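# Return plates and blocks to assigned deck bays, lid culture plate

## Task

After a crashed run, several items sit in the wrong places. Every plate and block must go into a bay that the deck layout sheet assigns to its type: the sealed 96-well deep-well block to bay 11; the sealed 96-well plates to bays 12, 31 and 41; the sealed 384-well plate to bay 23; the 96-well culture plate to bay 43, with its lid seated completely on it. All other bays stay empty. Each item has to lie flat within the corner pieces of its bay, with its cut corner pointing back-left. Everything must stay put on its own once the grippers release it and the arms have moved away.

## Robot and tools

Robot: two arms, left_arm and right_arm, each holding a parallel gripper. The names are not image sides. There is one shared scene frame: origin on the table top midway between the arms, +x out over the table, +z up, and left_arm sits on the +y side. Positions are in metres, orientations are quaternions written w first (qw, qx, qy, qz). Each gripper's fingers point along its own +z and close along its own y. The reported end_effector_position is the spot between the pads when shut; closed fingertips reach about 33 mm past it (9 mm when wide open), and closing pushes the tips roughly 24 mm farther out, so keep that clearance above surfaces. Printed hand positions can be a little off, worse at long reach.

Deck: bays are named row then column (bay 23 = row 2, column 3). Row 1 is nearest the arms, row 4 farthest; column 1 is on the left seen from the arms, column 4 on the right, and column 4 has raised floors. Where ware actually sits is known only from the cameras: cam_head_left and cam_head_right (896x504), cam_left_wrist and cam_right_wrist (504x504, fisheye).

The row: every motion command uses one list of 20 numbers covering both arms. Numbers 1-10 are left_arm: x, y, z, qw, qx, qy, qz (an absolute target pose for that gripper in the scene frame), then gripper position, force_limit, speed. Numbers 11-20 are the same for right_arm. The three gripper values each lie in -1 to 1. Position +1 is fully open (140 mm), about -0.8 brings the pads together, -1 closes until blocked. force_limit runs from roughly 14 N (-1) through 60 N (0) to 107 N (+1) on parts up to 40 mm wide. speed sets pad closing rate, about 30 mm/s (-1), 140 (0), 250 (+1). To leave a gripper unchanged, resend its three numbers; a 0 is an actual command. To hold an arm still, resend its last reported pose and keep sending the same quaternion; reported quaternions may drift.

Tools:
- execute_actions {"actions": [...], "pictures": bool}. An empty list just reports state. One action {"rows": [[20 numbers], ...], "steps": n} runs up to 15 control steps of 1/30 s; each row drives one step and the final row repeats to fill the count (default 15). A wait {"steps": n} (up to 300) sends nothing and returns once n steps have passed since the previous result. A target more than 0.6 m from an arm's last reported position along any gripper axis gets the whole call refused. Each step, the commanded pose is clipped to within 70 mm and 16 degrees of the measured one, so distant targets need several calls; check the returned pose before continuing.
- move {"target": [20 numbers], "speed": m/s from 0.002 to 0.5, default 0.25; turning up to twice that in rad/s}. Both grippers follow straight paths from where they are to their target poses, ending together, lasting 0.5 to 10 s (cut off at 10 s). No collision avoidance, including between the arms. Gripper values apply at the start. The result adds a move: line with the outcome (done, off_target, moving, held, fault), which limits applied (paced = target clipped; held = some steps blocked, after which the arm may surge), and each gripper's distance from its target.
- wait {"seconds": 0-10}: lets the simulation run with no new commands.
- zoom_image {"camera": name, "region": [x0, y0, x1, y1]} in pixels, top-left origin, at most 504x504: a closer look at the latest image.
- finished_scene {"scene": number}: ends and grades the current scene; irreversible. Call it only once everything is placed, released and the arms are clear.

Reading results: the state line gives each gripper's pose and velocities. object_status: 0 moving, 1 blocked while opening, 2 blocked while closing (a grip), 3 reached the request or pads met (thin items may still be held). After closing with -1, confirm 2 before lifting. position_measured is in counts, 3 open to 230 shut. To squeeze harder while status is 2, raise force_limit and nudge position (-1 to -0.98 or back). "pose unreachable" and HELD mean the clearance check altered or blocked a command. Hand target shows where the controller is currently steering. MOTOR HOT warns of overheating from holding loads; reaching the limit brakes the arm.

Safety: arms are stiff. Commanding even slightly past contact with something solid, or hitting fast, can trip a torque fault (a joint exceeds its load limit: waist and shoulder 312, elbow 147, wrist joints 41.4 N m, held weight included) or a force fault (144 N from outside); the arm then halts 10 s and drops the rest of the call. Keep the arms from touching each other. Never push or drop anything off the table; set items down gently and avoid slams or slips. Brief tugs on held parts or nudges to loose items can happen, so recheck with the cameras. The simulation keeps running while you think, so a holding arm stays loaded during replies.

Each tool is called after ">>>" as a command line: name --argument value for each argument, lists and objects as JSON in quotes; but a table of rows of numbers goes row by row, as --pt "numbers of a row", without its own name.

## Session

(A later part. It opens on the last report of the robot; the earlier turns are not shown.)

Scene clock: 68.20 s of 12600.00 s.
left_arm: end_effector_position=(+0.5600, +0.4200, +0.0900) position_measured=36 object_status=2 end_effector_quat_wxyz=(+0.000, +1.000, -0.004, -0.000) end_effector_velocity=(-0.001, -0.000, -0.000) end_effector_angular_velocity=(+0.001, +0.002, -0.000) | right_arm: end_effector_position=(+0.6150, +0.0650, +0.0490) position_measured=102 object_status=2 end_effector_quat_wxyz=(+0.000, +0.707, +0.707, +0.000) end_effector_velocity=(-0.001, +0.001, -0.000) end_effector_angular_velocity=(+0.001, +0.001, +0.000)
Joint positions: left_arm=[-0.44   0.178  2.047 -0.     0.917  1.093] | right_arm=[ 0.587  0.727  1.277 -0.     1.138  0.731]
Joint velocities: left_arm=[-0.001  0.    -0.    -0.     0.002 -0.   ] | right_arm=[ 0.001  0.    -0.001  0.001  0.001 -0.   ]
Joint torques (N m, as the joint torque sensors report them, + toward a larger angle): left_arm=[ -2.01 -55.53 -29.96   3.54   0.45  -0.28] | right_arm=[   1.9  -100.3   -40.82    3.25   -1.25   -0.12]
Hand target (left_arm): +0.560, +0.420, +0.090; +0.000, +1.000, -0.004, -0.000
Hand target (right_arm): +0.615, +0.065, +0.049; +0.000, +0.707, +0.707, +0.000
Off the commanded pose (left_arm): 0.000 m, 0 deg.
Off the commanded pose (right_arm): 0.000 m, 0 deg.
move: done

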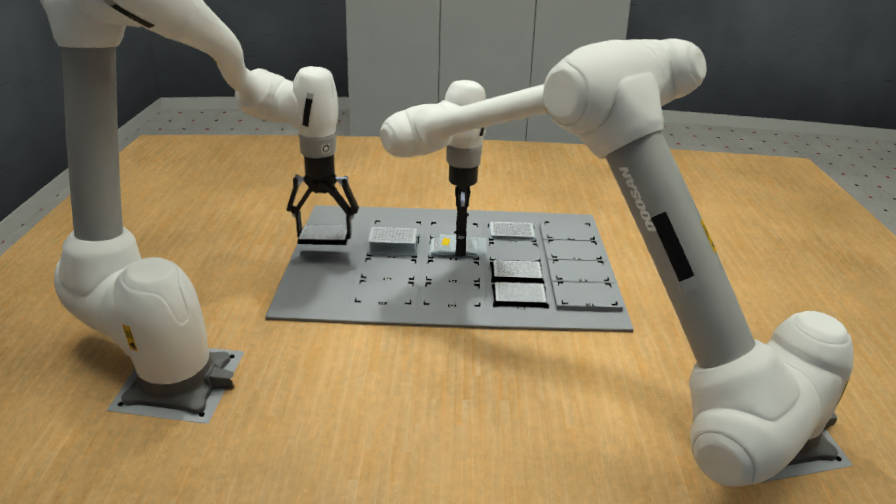

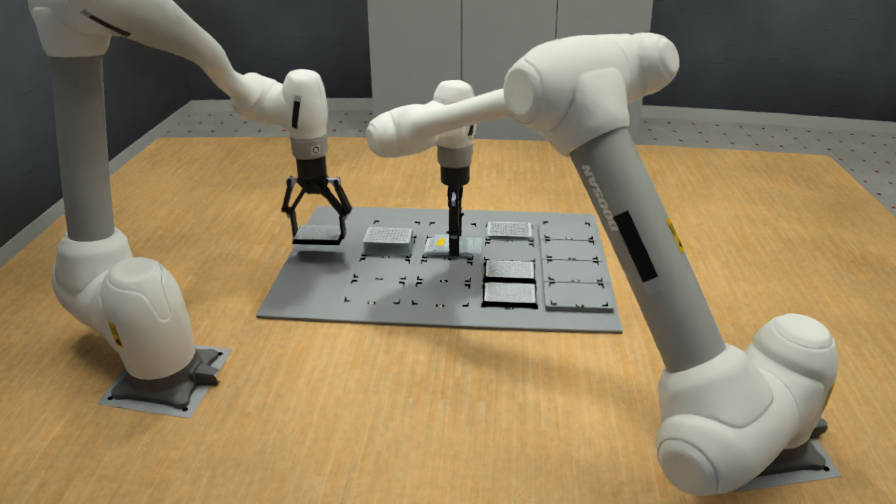

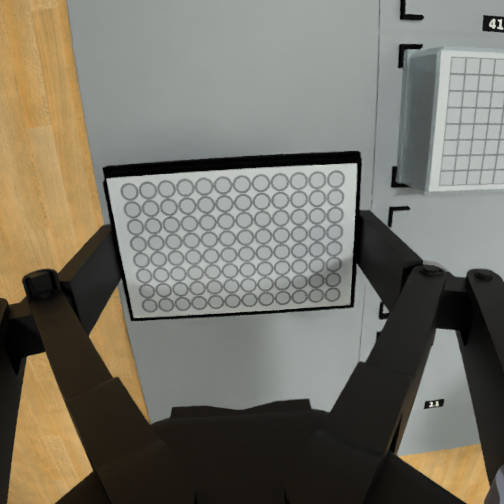

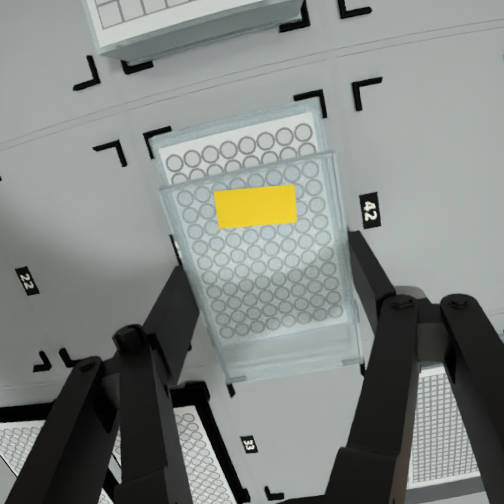

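>>> move --target '[0.56,0.42,0.09,0,1,-0.004,0,-1,-0.3,-0.8,0.6138,0.065,0.049,0,0.7071,0.7071,0,-1,-0.6,-0.8]' --speed 0.01

>>> move --target '[0.56,0.42,0.09,0,1,-0.004,0,-1,-0.3,-0.8,0.6138,0.083,0.049,0,0.7071,0.7071,0,-1,-0.6,-0.8]' --speed 0.015

>>> zoom_image --camera "cam_right_wrist" --region '[130,100,400,400]'

Scene clock: 75.90 s of 12600.00 s.
left_arm: end_effector_position=(+0.5600, +0.4200, +0.0900) position_measured=36 object_status=2 end_effector_quat_wxyz=(+0.000, +1.000, -0.004, -0.000) end_effector_velocity=(-0.001, +0.000, -0.001) end_effector_angular_velocity=(+0.001, +0.003, +0.001) | right_arm: end_effector_position=(+0.6138, +0.0650, +0.0490) position_measured=102 object_status=2 end_effector_quat_wxyz=(+0.000, +0.707, +0.707, -0.000) end_effector_velocity=(-0.001, +0.001, -0.001) end_effector_angular_velocity=(+0.000, +0.001, +0.000)
Joint positions: left_arm=[-0.44   0.178  2.047 -0.     0.917  1.093] | right_arm=[ 0.587  0.725  1.279 -0.     1.137  0.732]
Joint velocities: left_arm=[-0.     0.     0.001 -0.001  0.001 -0.   ] | right_arm=[ 0.001  0.001 -0.     0.001 -0.     0.   ]
Joint torques (N m, as the joint torque sensors report them, + toward a larger angle): left_arm=[ -1.2  -56.58 -29.78   3.61   0.33  -0.35] | right_arm=[   1.23 -107.38  -38.52    3.99   -0.08   -0.34]
Hand target (left_arm): +0.560, +0.420, +0.090; +0.000, +1.000, -0.004, -0.000
Hand target (right_arm): +0.614, +0.065, +0.049; -0.000, +0.707, +0.707, +0.000
Off the commanded pose (left_arm): 0.000 m, 0 deg.
Off the commanded pose (right_arm): 0.000 m, 0 deg.
After step 90, 4.00 s passed at rest.
move: done

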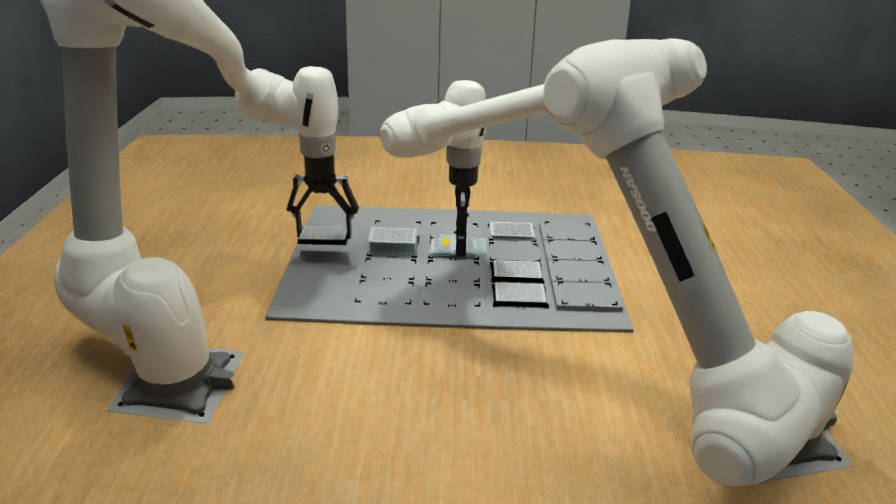

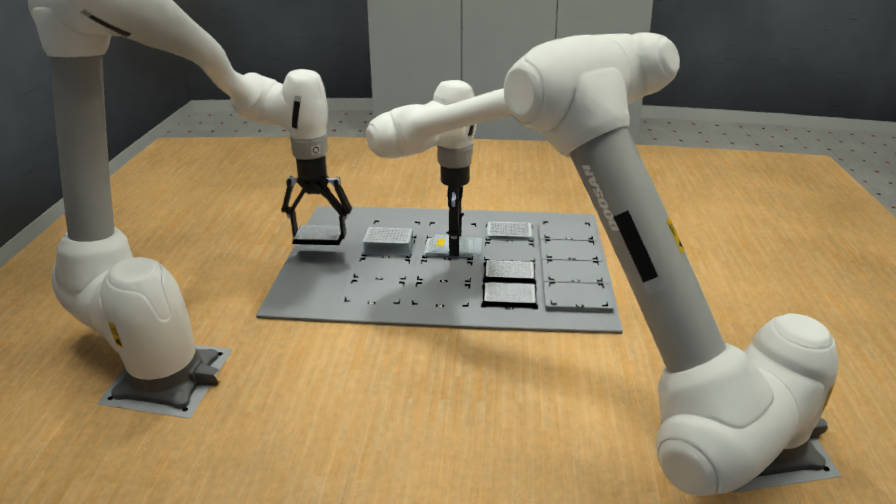

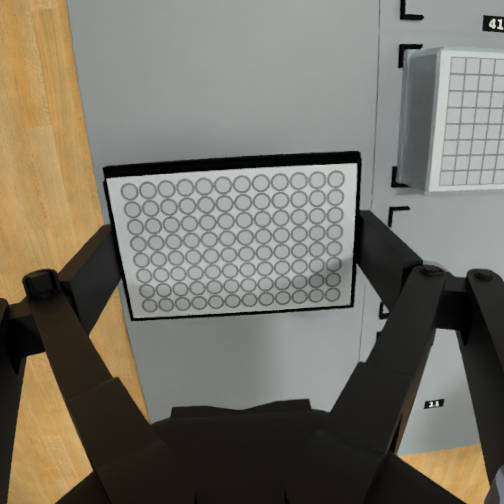

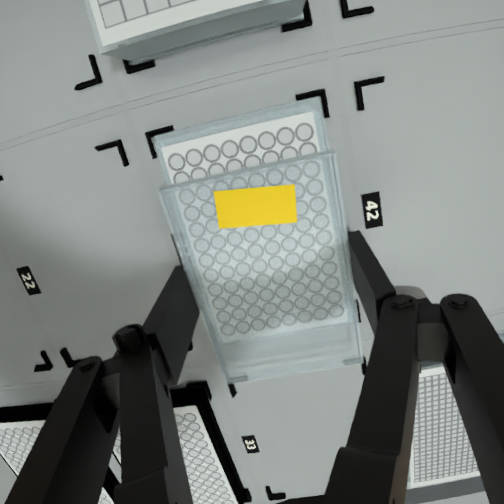

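Scene clock: 77.33 s of 12600.00 s.
left_arm: end_effector_position=(+0.5600, +0.4200, +0.0900) position_measured=36 object_status=2 end_effector_quat_wxyz=(+0.000, +1.000, -0.004, -0.000) end_effector_velocity=(-0.000, -0.000, +0.000) end_effector_angular_velocity=(-0.000, -0.000, -0.001) | right_arm: end_effector_position=(+0.6138, +0.0829, +0.0490) position_measured=102 object_status=2 end_effector_quat_wxyz=(+0.000, +0.707, +0.707, +0.000) end_effector_velocity=(+0.000, +0.000, -0.000) end_effector_angular_velocity=(-0.000, -0.000, -0.000)
Joint positions: left_arm=[-0.44   0.178  2.047 -0.     0.917  1.093] | right_arm=[ 0.602  0.745  1.244 -0.     1.153  0.746]
Joint velocities: left_arm=[-0.    -0.    -0.    -0.     0.     0.001] | right_arm=[ 0.     0.001 -0.002 -0.     0.001  0.001]
Joint torques (N m, as the joint torque sensors report them, + toward a larger angle): left_arm=[ -1.04 -55.56 -29.78   3.57   0.48  -0.36] | right_arm=[   1.3  -104.3   -40.25    4.09   -0.14   -0.65]
Hand target (left_arm): +0.560, +0.420, +0.090; +0.000, +1.000, -0.004, -0.000
Hand target (right_arm): +0.614, +0.083, +0.049; +0.000, +0.707, +0.707, +0.000
Off the commanded pose (left_arm): 0.000 m, 0 deg.
Off the commanded pose (right_arm): 0.000 m, 0 deg.
move: done

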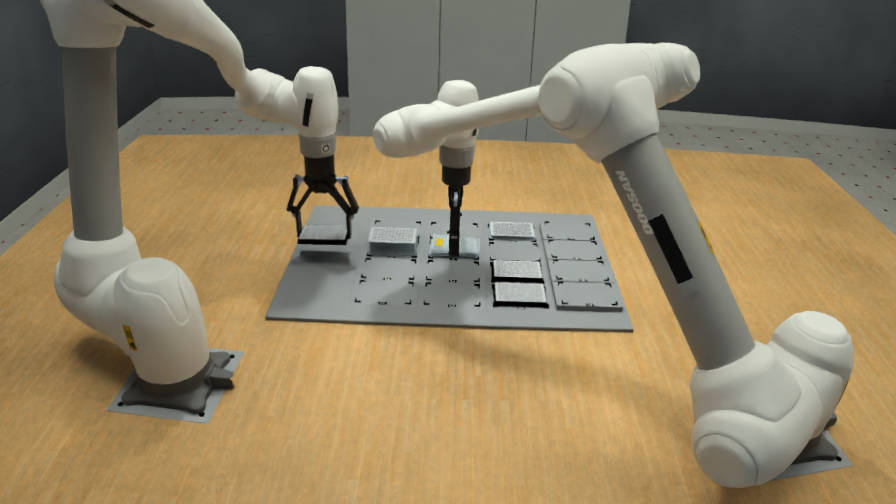

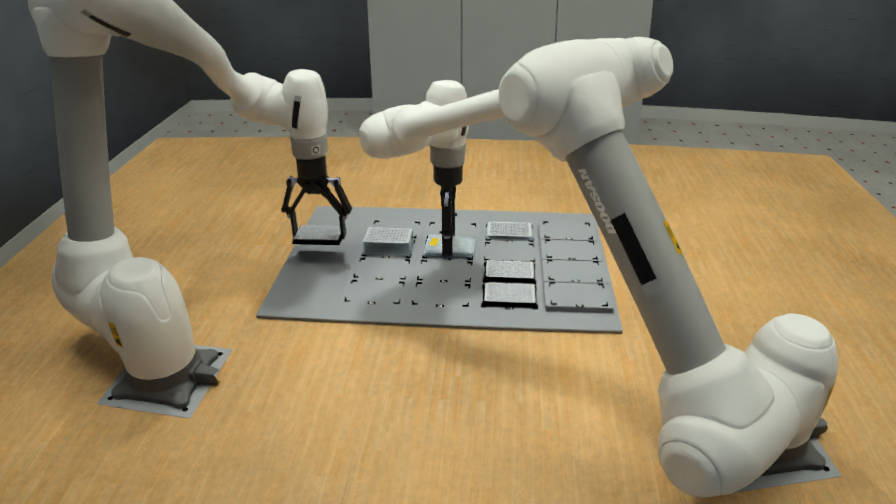

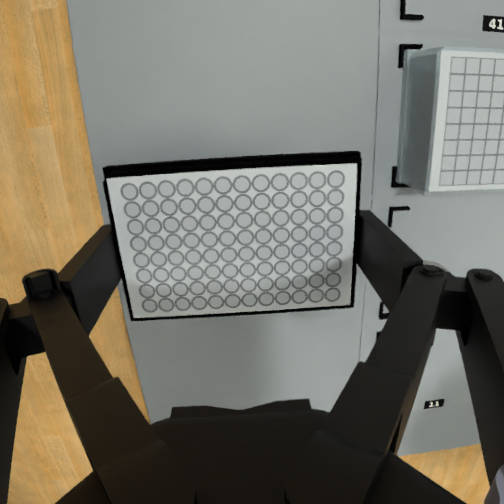

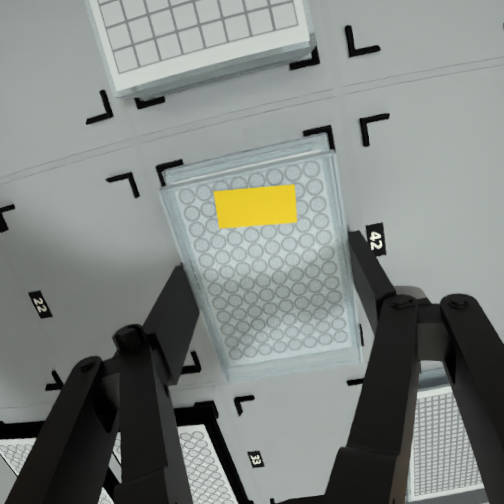

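Region (130, 100, 400, 400) of cam_right_wrist's 504x504 image, scaled by 1.680, with more detail than that image has; it fills the left 454 columns of this view, and the rest is white.

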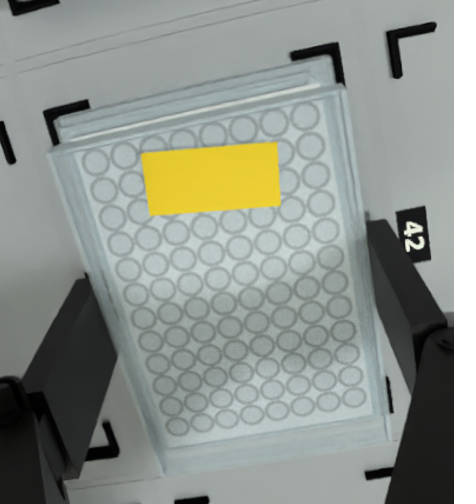

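>>> move --target '[0.56,0.42,0.09,0,1,-0.004,0,-1,-0.3,-0.8,0.6141,0.087,0.048,0,0.7071,0.7071,0,-1,-0.6,-0.8]' --speed 0.008

>>> zoom_image --camera "cam_right_wrist" --region '[130,100,400,400]'

Scene clock: 82.47 s of 12600.00 s.
left_arm: end_effector_position=(+0.5600, +0.4200, +0.0900) position_measured=36 object_status=2 end_effector_quat_wxyz=(-0.000, +1.000, -0.004, +0.000) end_effector_velocity=(-0.001, -0.000, +0.000) end_effector_angular_velocity=(+0.000, +0.001, -0.002) | right_arm: end_effector_position=(+0.6141, +0.0870, +0.0480) position_measured=102 object_status=2 end_effector_quat_wxyz=(-0.000, +0.707, +0.707, +0.000) end_effector_velocity=(+0.000, +0.000, +0.000) end_effector_angular_velocity=(+0.000, -0.001, -0.000)
Joint positions: left_arm=[-0.44   0.178  2.047  0.     0.917  1.093] | right_arm=[0.605 0.75  1.236 0.    1.155 0.749]
Joint velocities: left_arm=[-0.001 -0.     0.    -0.     0.001  0.001] | right_arm=[-0.     0.    -0.001 -0.     0.     0.   ]
Joint torques (N m, as the joint torque sensors report them, + toward a larger angle): left_arm=[ -0.84 -56.2  -29.93   3.58   0.3   -0.28] | right_arm=[   1.77 -104.11  -39.2     4.11   -0.55   -0.27]
Hand target (left_arm): +0.560, +0.420, +0.090; +0.000, +1.000, -0.004, -0.000
Hand target (right_arm): +0.614, +0.087, +0.048; +0.000, +0.707, +0.707, +0.000
Off the commanded pose (left_arm): 0.000 m, 0 deg.
Off the commanded pose (right_arm): 0.000 m, 0 deg.
After step 90, 1.40 s passed at rest.
move: done

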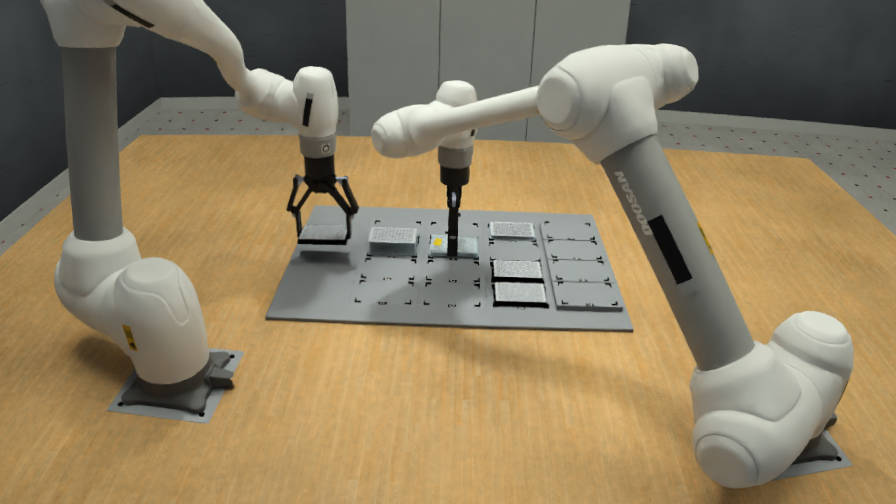

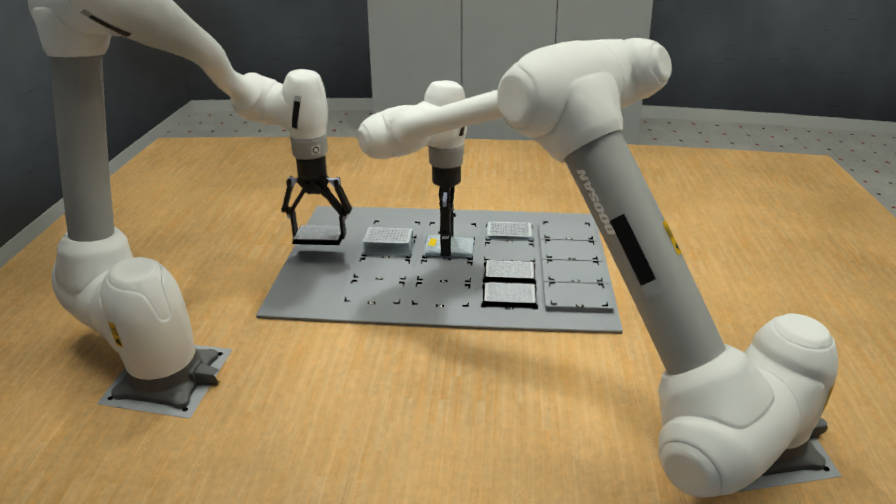

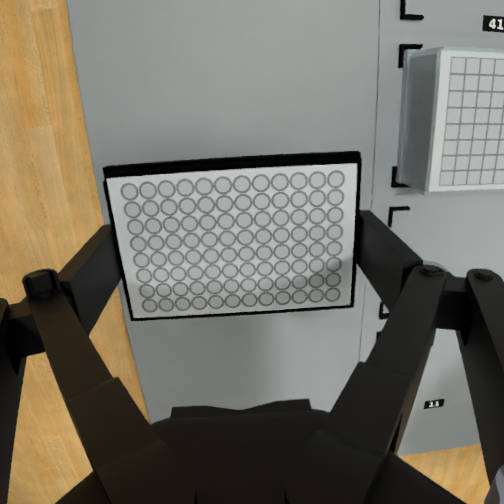

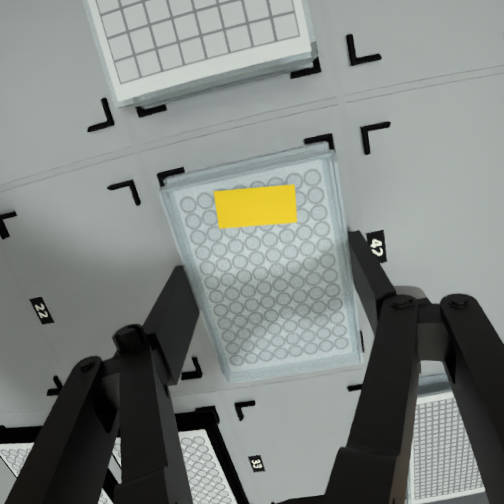

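Region (130, 100, 400, 400) of cam_right_wrist's 504x504 image, scaled by 1.680, with more detail than that image has; it fills the left 454 columns of this view, and the rest is white.

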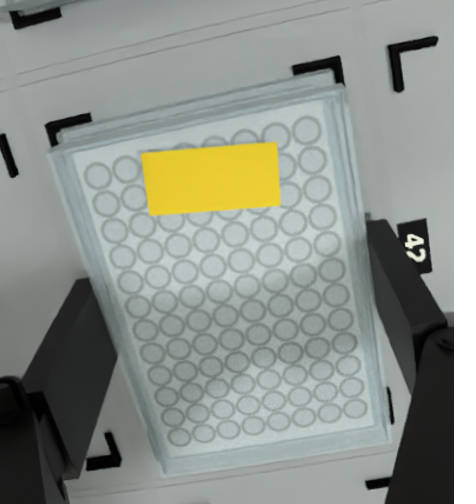

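Needs about 1.5 mm more; nudge, then tilt.

>>> move --target '[0.56,0.42,0.09,0,1,-0.004,0,-1,-0.3,-0.8,0.6141,0.0885,0.048,0,0.7071,0.7071,0,-1,-0.6,-0.8]' --speed 0.004

>>> move --target '[0.56,0.42,0.09,0,1,-0.004,0,-1,-0.3,-0.8,0.6141,0.090,0.0455,0.0247,0.7067,0.7067,-0.0247,-1,-0.6,-0.8]' --speed 0.02

>>> zoom_image --camera "cam_right_wrist" --region '[130,100,400,400]'

Scene clock: 90.50 s of 12600.00 s.
left_arm: end_effector_position=(+0.5600, +0.4200, +0.0900) position_measured=36 object_status=2 end_effector_quat_wxyz=(+0.000, +1.000, -0.004, +0.000) end_effector_velocity=(-0.000, +0.001, -0.000) end_effector_angular_velocity=(+0.001, +0.001, +0.000) | right_arm: end_effector_position=(+0.6141, +0.0885, +0.0480) position_measured=102 object_status=2 end_effector_quat_wxyz=(-0.000, +0.707, +0.707, +0.000) end_effector_velocity=(+0.000, +0.000, -0.000) end_effector_angular_velocity=(-0.000, +0.000, -0.000)
Joint positions: left_arm=[-0.44   0.178  2.047  0.     0.917  1.093] | right_arm=[0.606 0.752 1.233 0.    1.157 0.75 ]
Joint velocities: left_arm=[ 0.     0.     0.     0.001  0.001 -0.   ] | right_arm=[-0.     0.001 -0.001 -0.     0.     0.   ]
Joint torques (N m, as the joint torque sensors report them, + toward a larger angle): left_arm=[ -0.27 -55.75 -29.94   3.66   0.31  -0.37] | right_arm=[   1.07 -105.52  -40.93    4.71   -0.31   -0.23]
Hand target (left_arm): +0.560, +0.420, +0.090; +0.000, +1.000, -0.004, -0.000
Hand target (right_arm): +0.614, +0.089, +0.048; +0.000, +0.707, +0.707, +0.000
Off the commanded pose (left_arm): 0.000 m, 0 deg.
Off the commanded pose (right_arm): 0.000 m, 0 deg.
After step 90, 4.33 s passed at rest.
move: done

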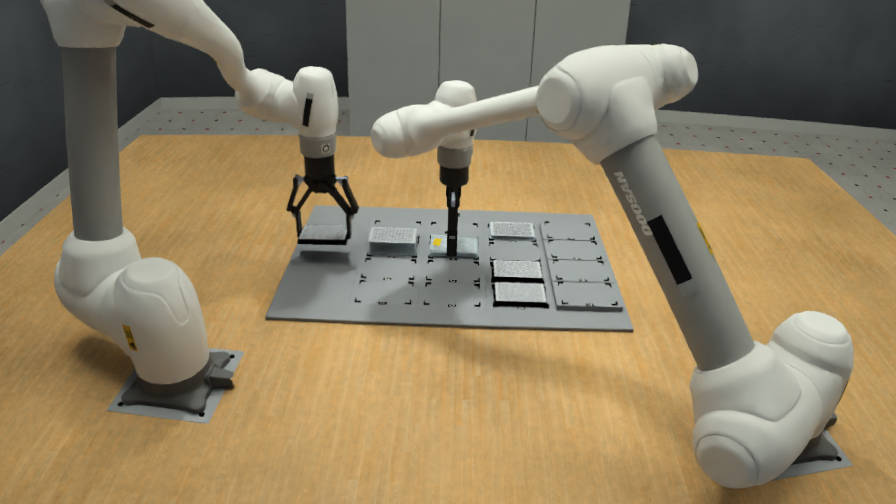

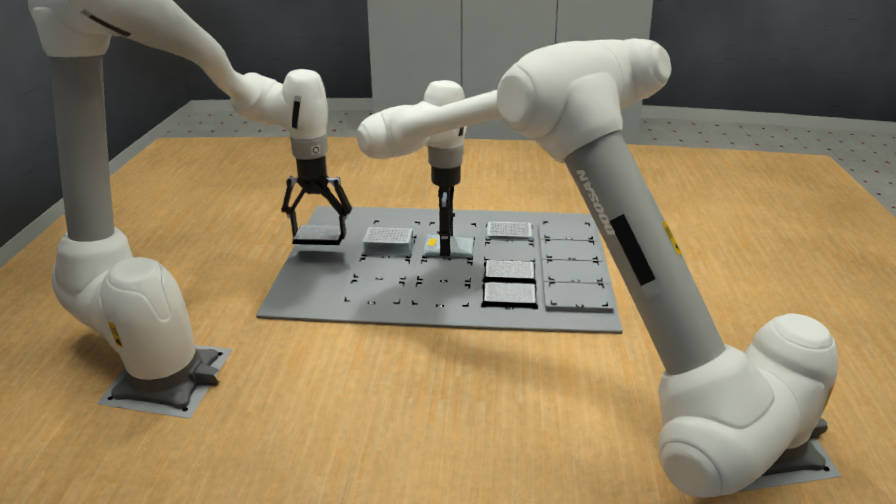

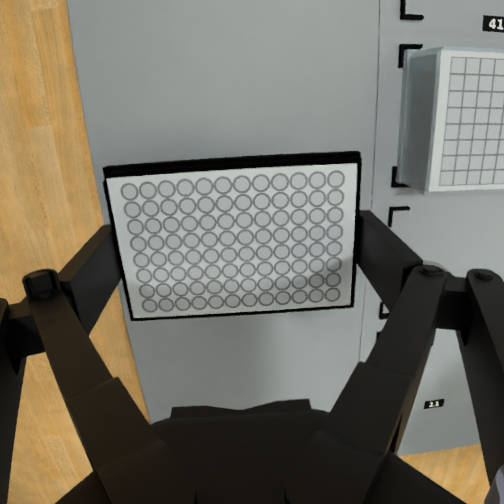

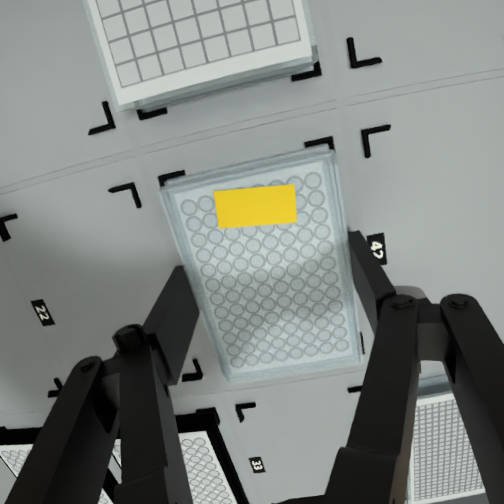

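Scene clock: 92.47 s of 12600.00 s.
left_arm: end_effector_position=(+0.5600, +0.4200, +0.0900) position_measured=36 object_status=2 end_effector_quat_wxyz=(+0.000, +1.000, -0.004, +0.000) end_effector_velocity=(+0.000, -0.001, -0.000) end_effector_angular_velocity=(-0.001, -0.001, -0.000) | right_arm: end_effector_position=(+0.6141, +0.0900, +0.0455) position_measured=102 object_status=2 end_effector_quat_wxyz=(+0.025, +0.707, +0.707, -0.025) end_effector_velocity=(-0.000, +0.000, +0.000) end_effector_angular_velocity=(-0.002, -0.000, +0.000)
Joint positions: left_arm=[-0.44   0.178  2.047  0.     0.917  1.093] | right_arm=[ 0.625  0.782  1.184 -0.053  1.225  0.789]
Joint velocities: left_arm=[-0.     0.    -0.    -0.001 -0.001  0.001] | right_arm=[ 0.001  0.001 -0.002 -0.001  0.003  0.001]
Joint torques (N m, as the joint torque sensors report them, + toward a larger angle): left_arm=[ -0.82 -56.96 -29.77   3.6    0.35  -0.4 ] | right_arm=[  -2.02 -109.95  -38.77    3.69   -0.84   -0.14]
Hand target (left_arm): +0.560, +0.420, +0.090; +0.000, +1.000, -0.004, -0.000
Hand target (right_arm): +0.614, +0.090, +0.045; +0.025, +0.707, +0.707, -0.025
Off the commanded pose (left_arm): 0.000 m, 0 deg.
Off the commanded pose (right_arm): 0.000 m, 0 deg.
move: done

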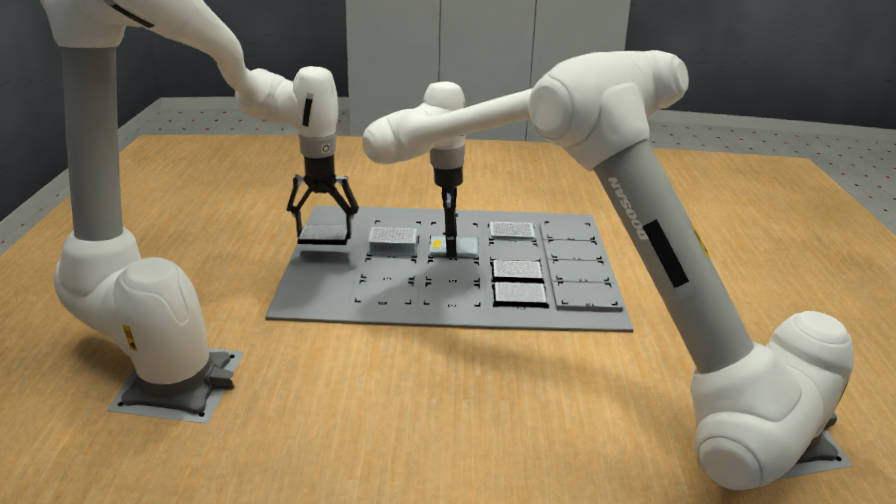

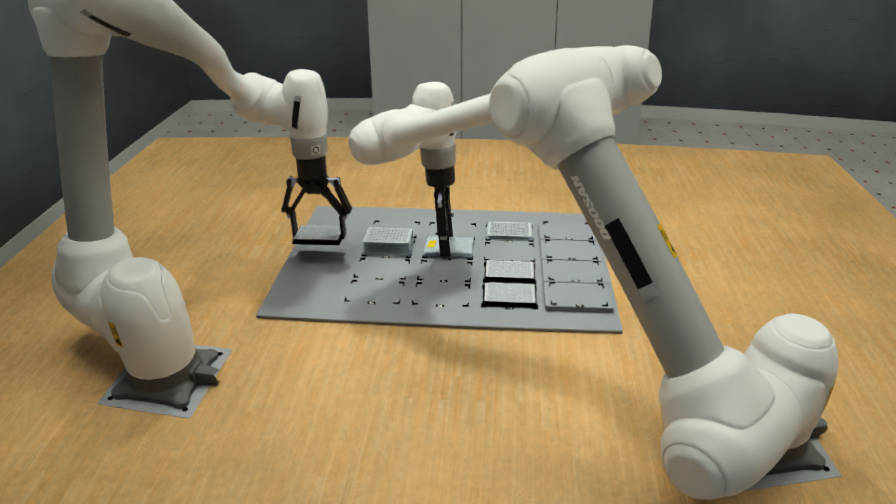

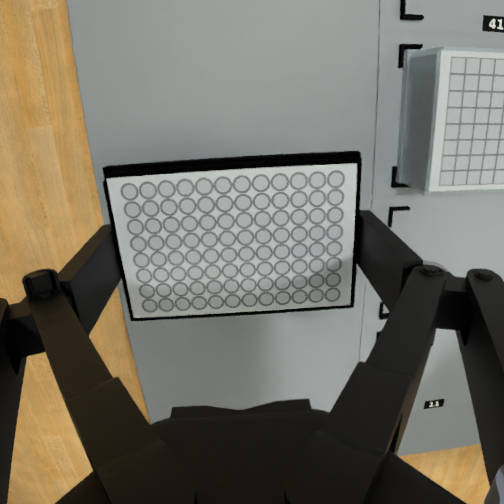

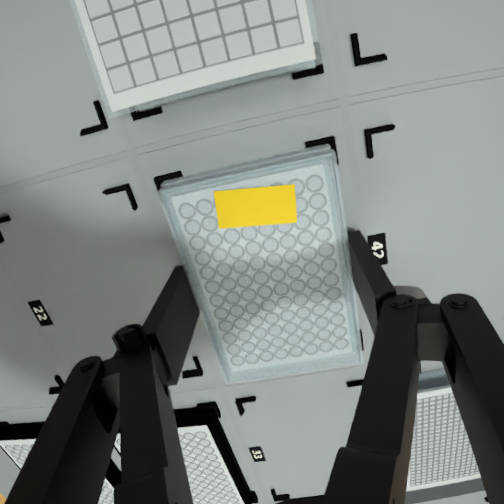

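Region (130, 100, 400, 400) of cam_right_wrist's 504x504 image, scaled by 1.680, with more detail than that image has; it fills the left 454 columns of this view, and the rest is white.

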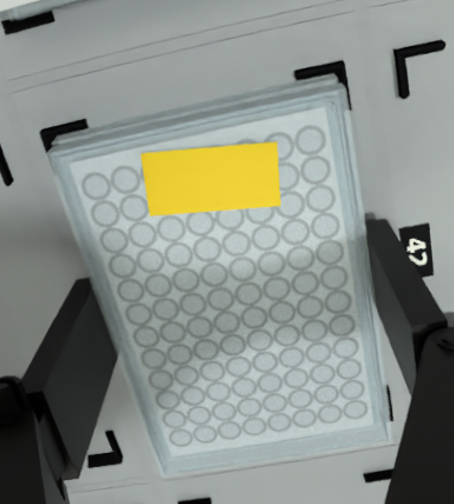

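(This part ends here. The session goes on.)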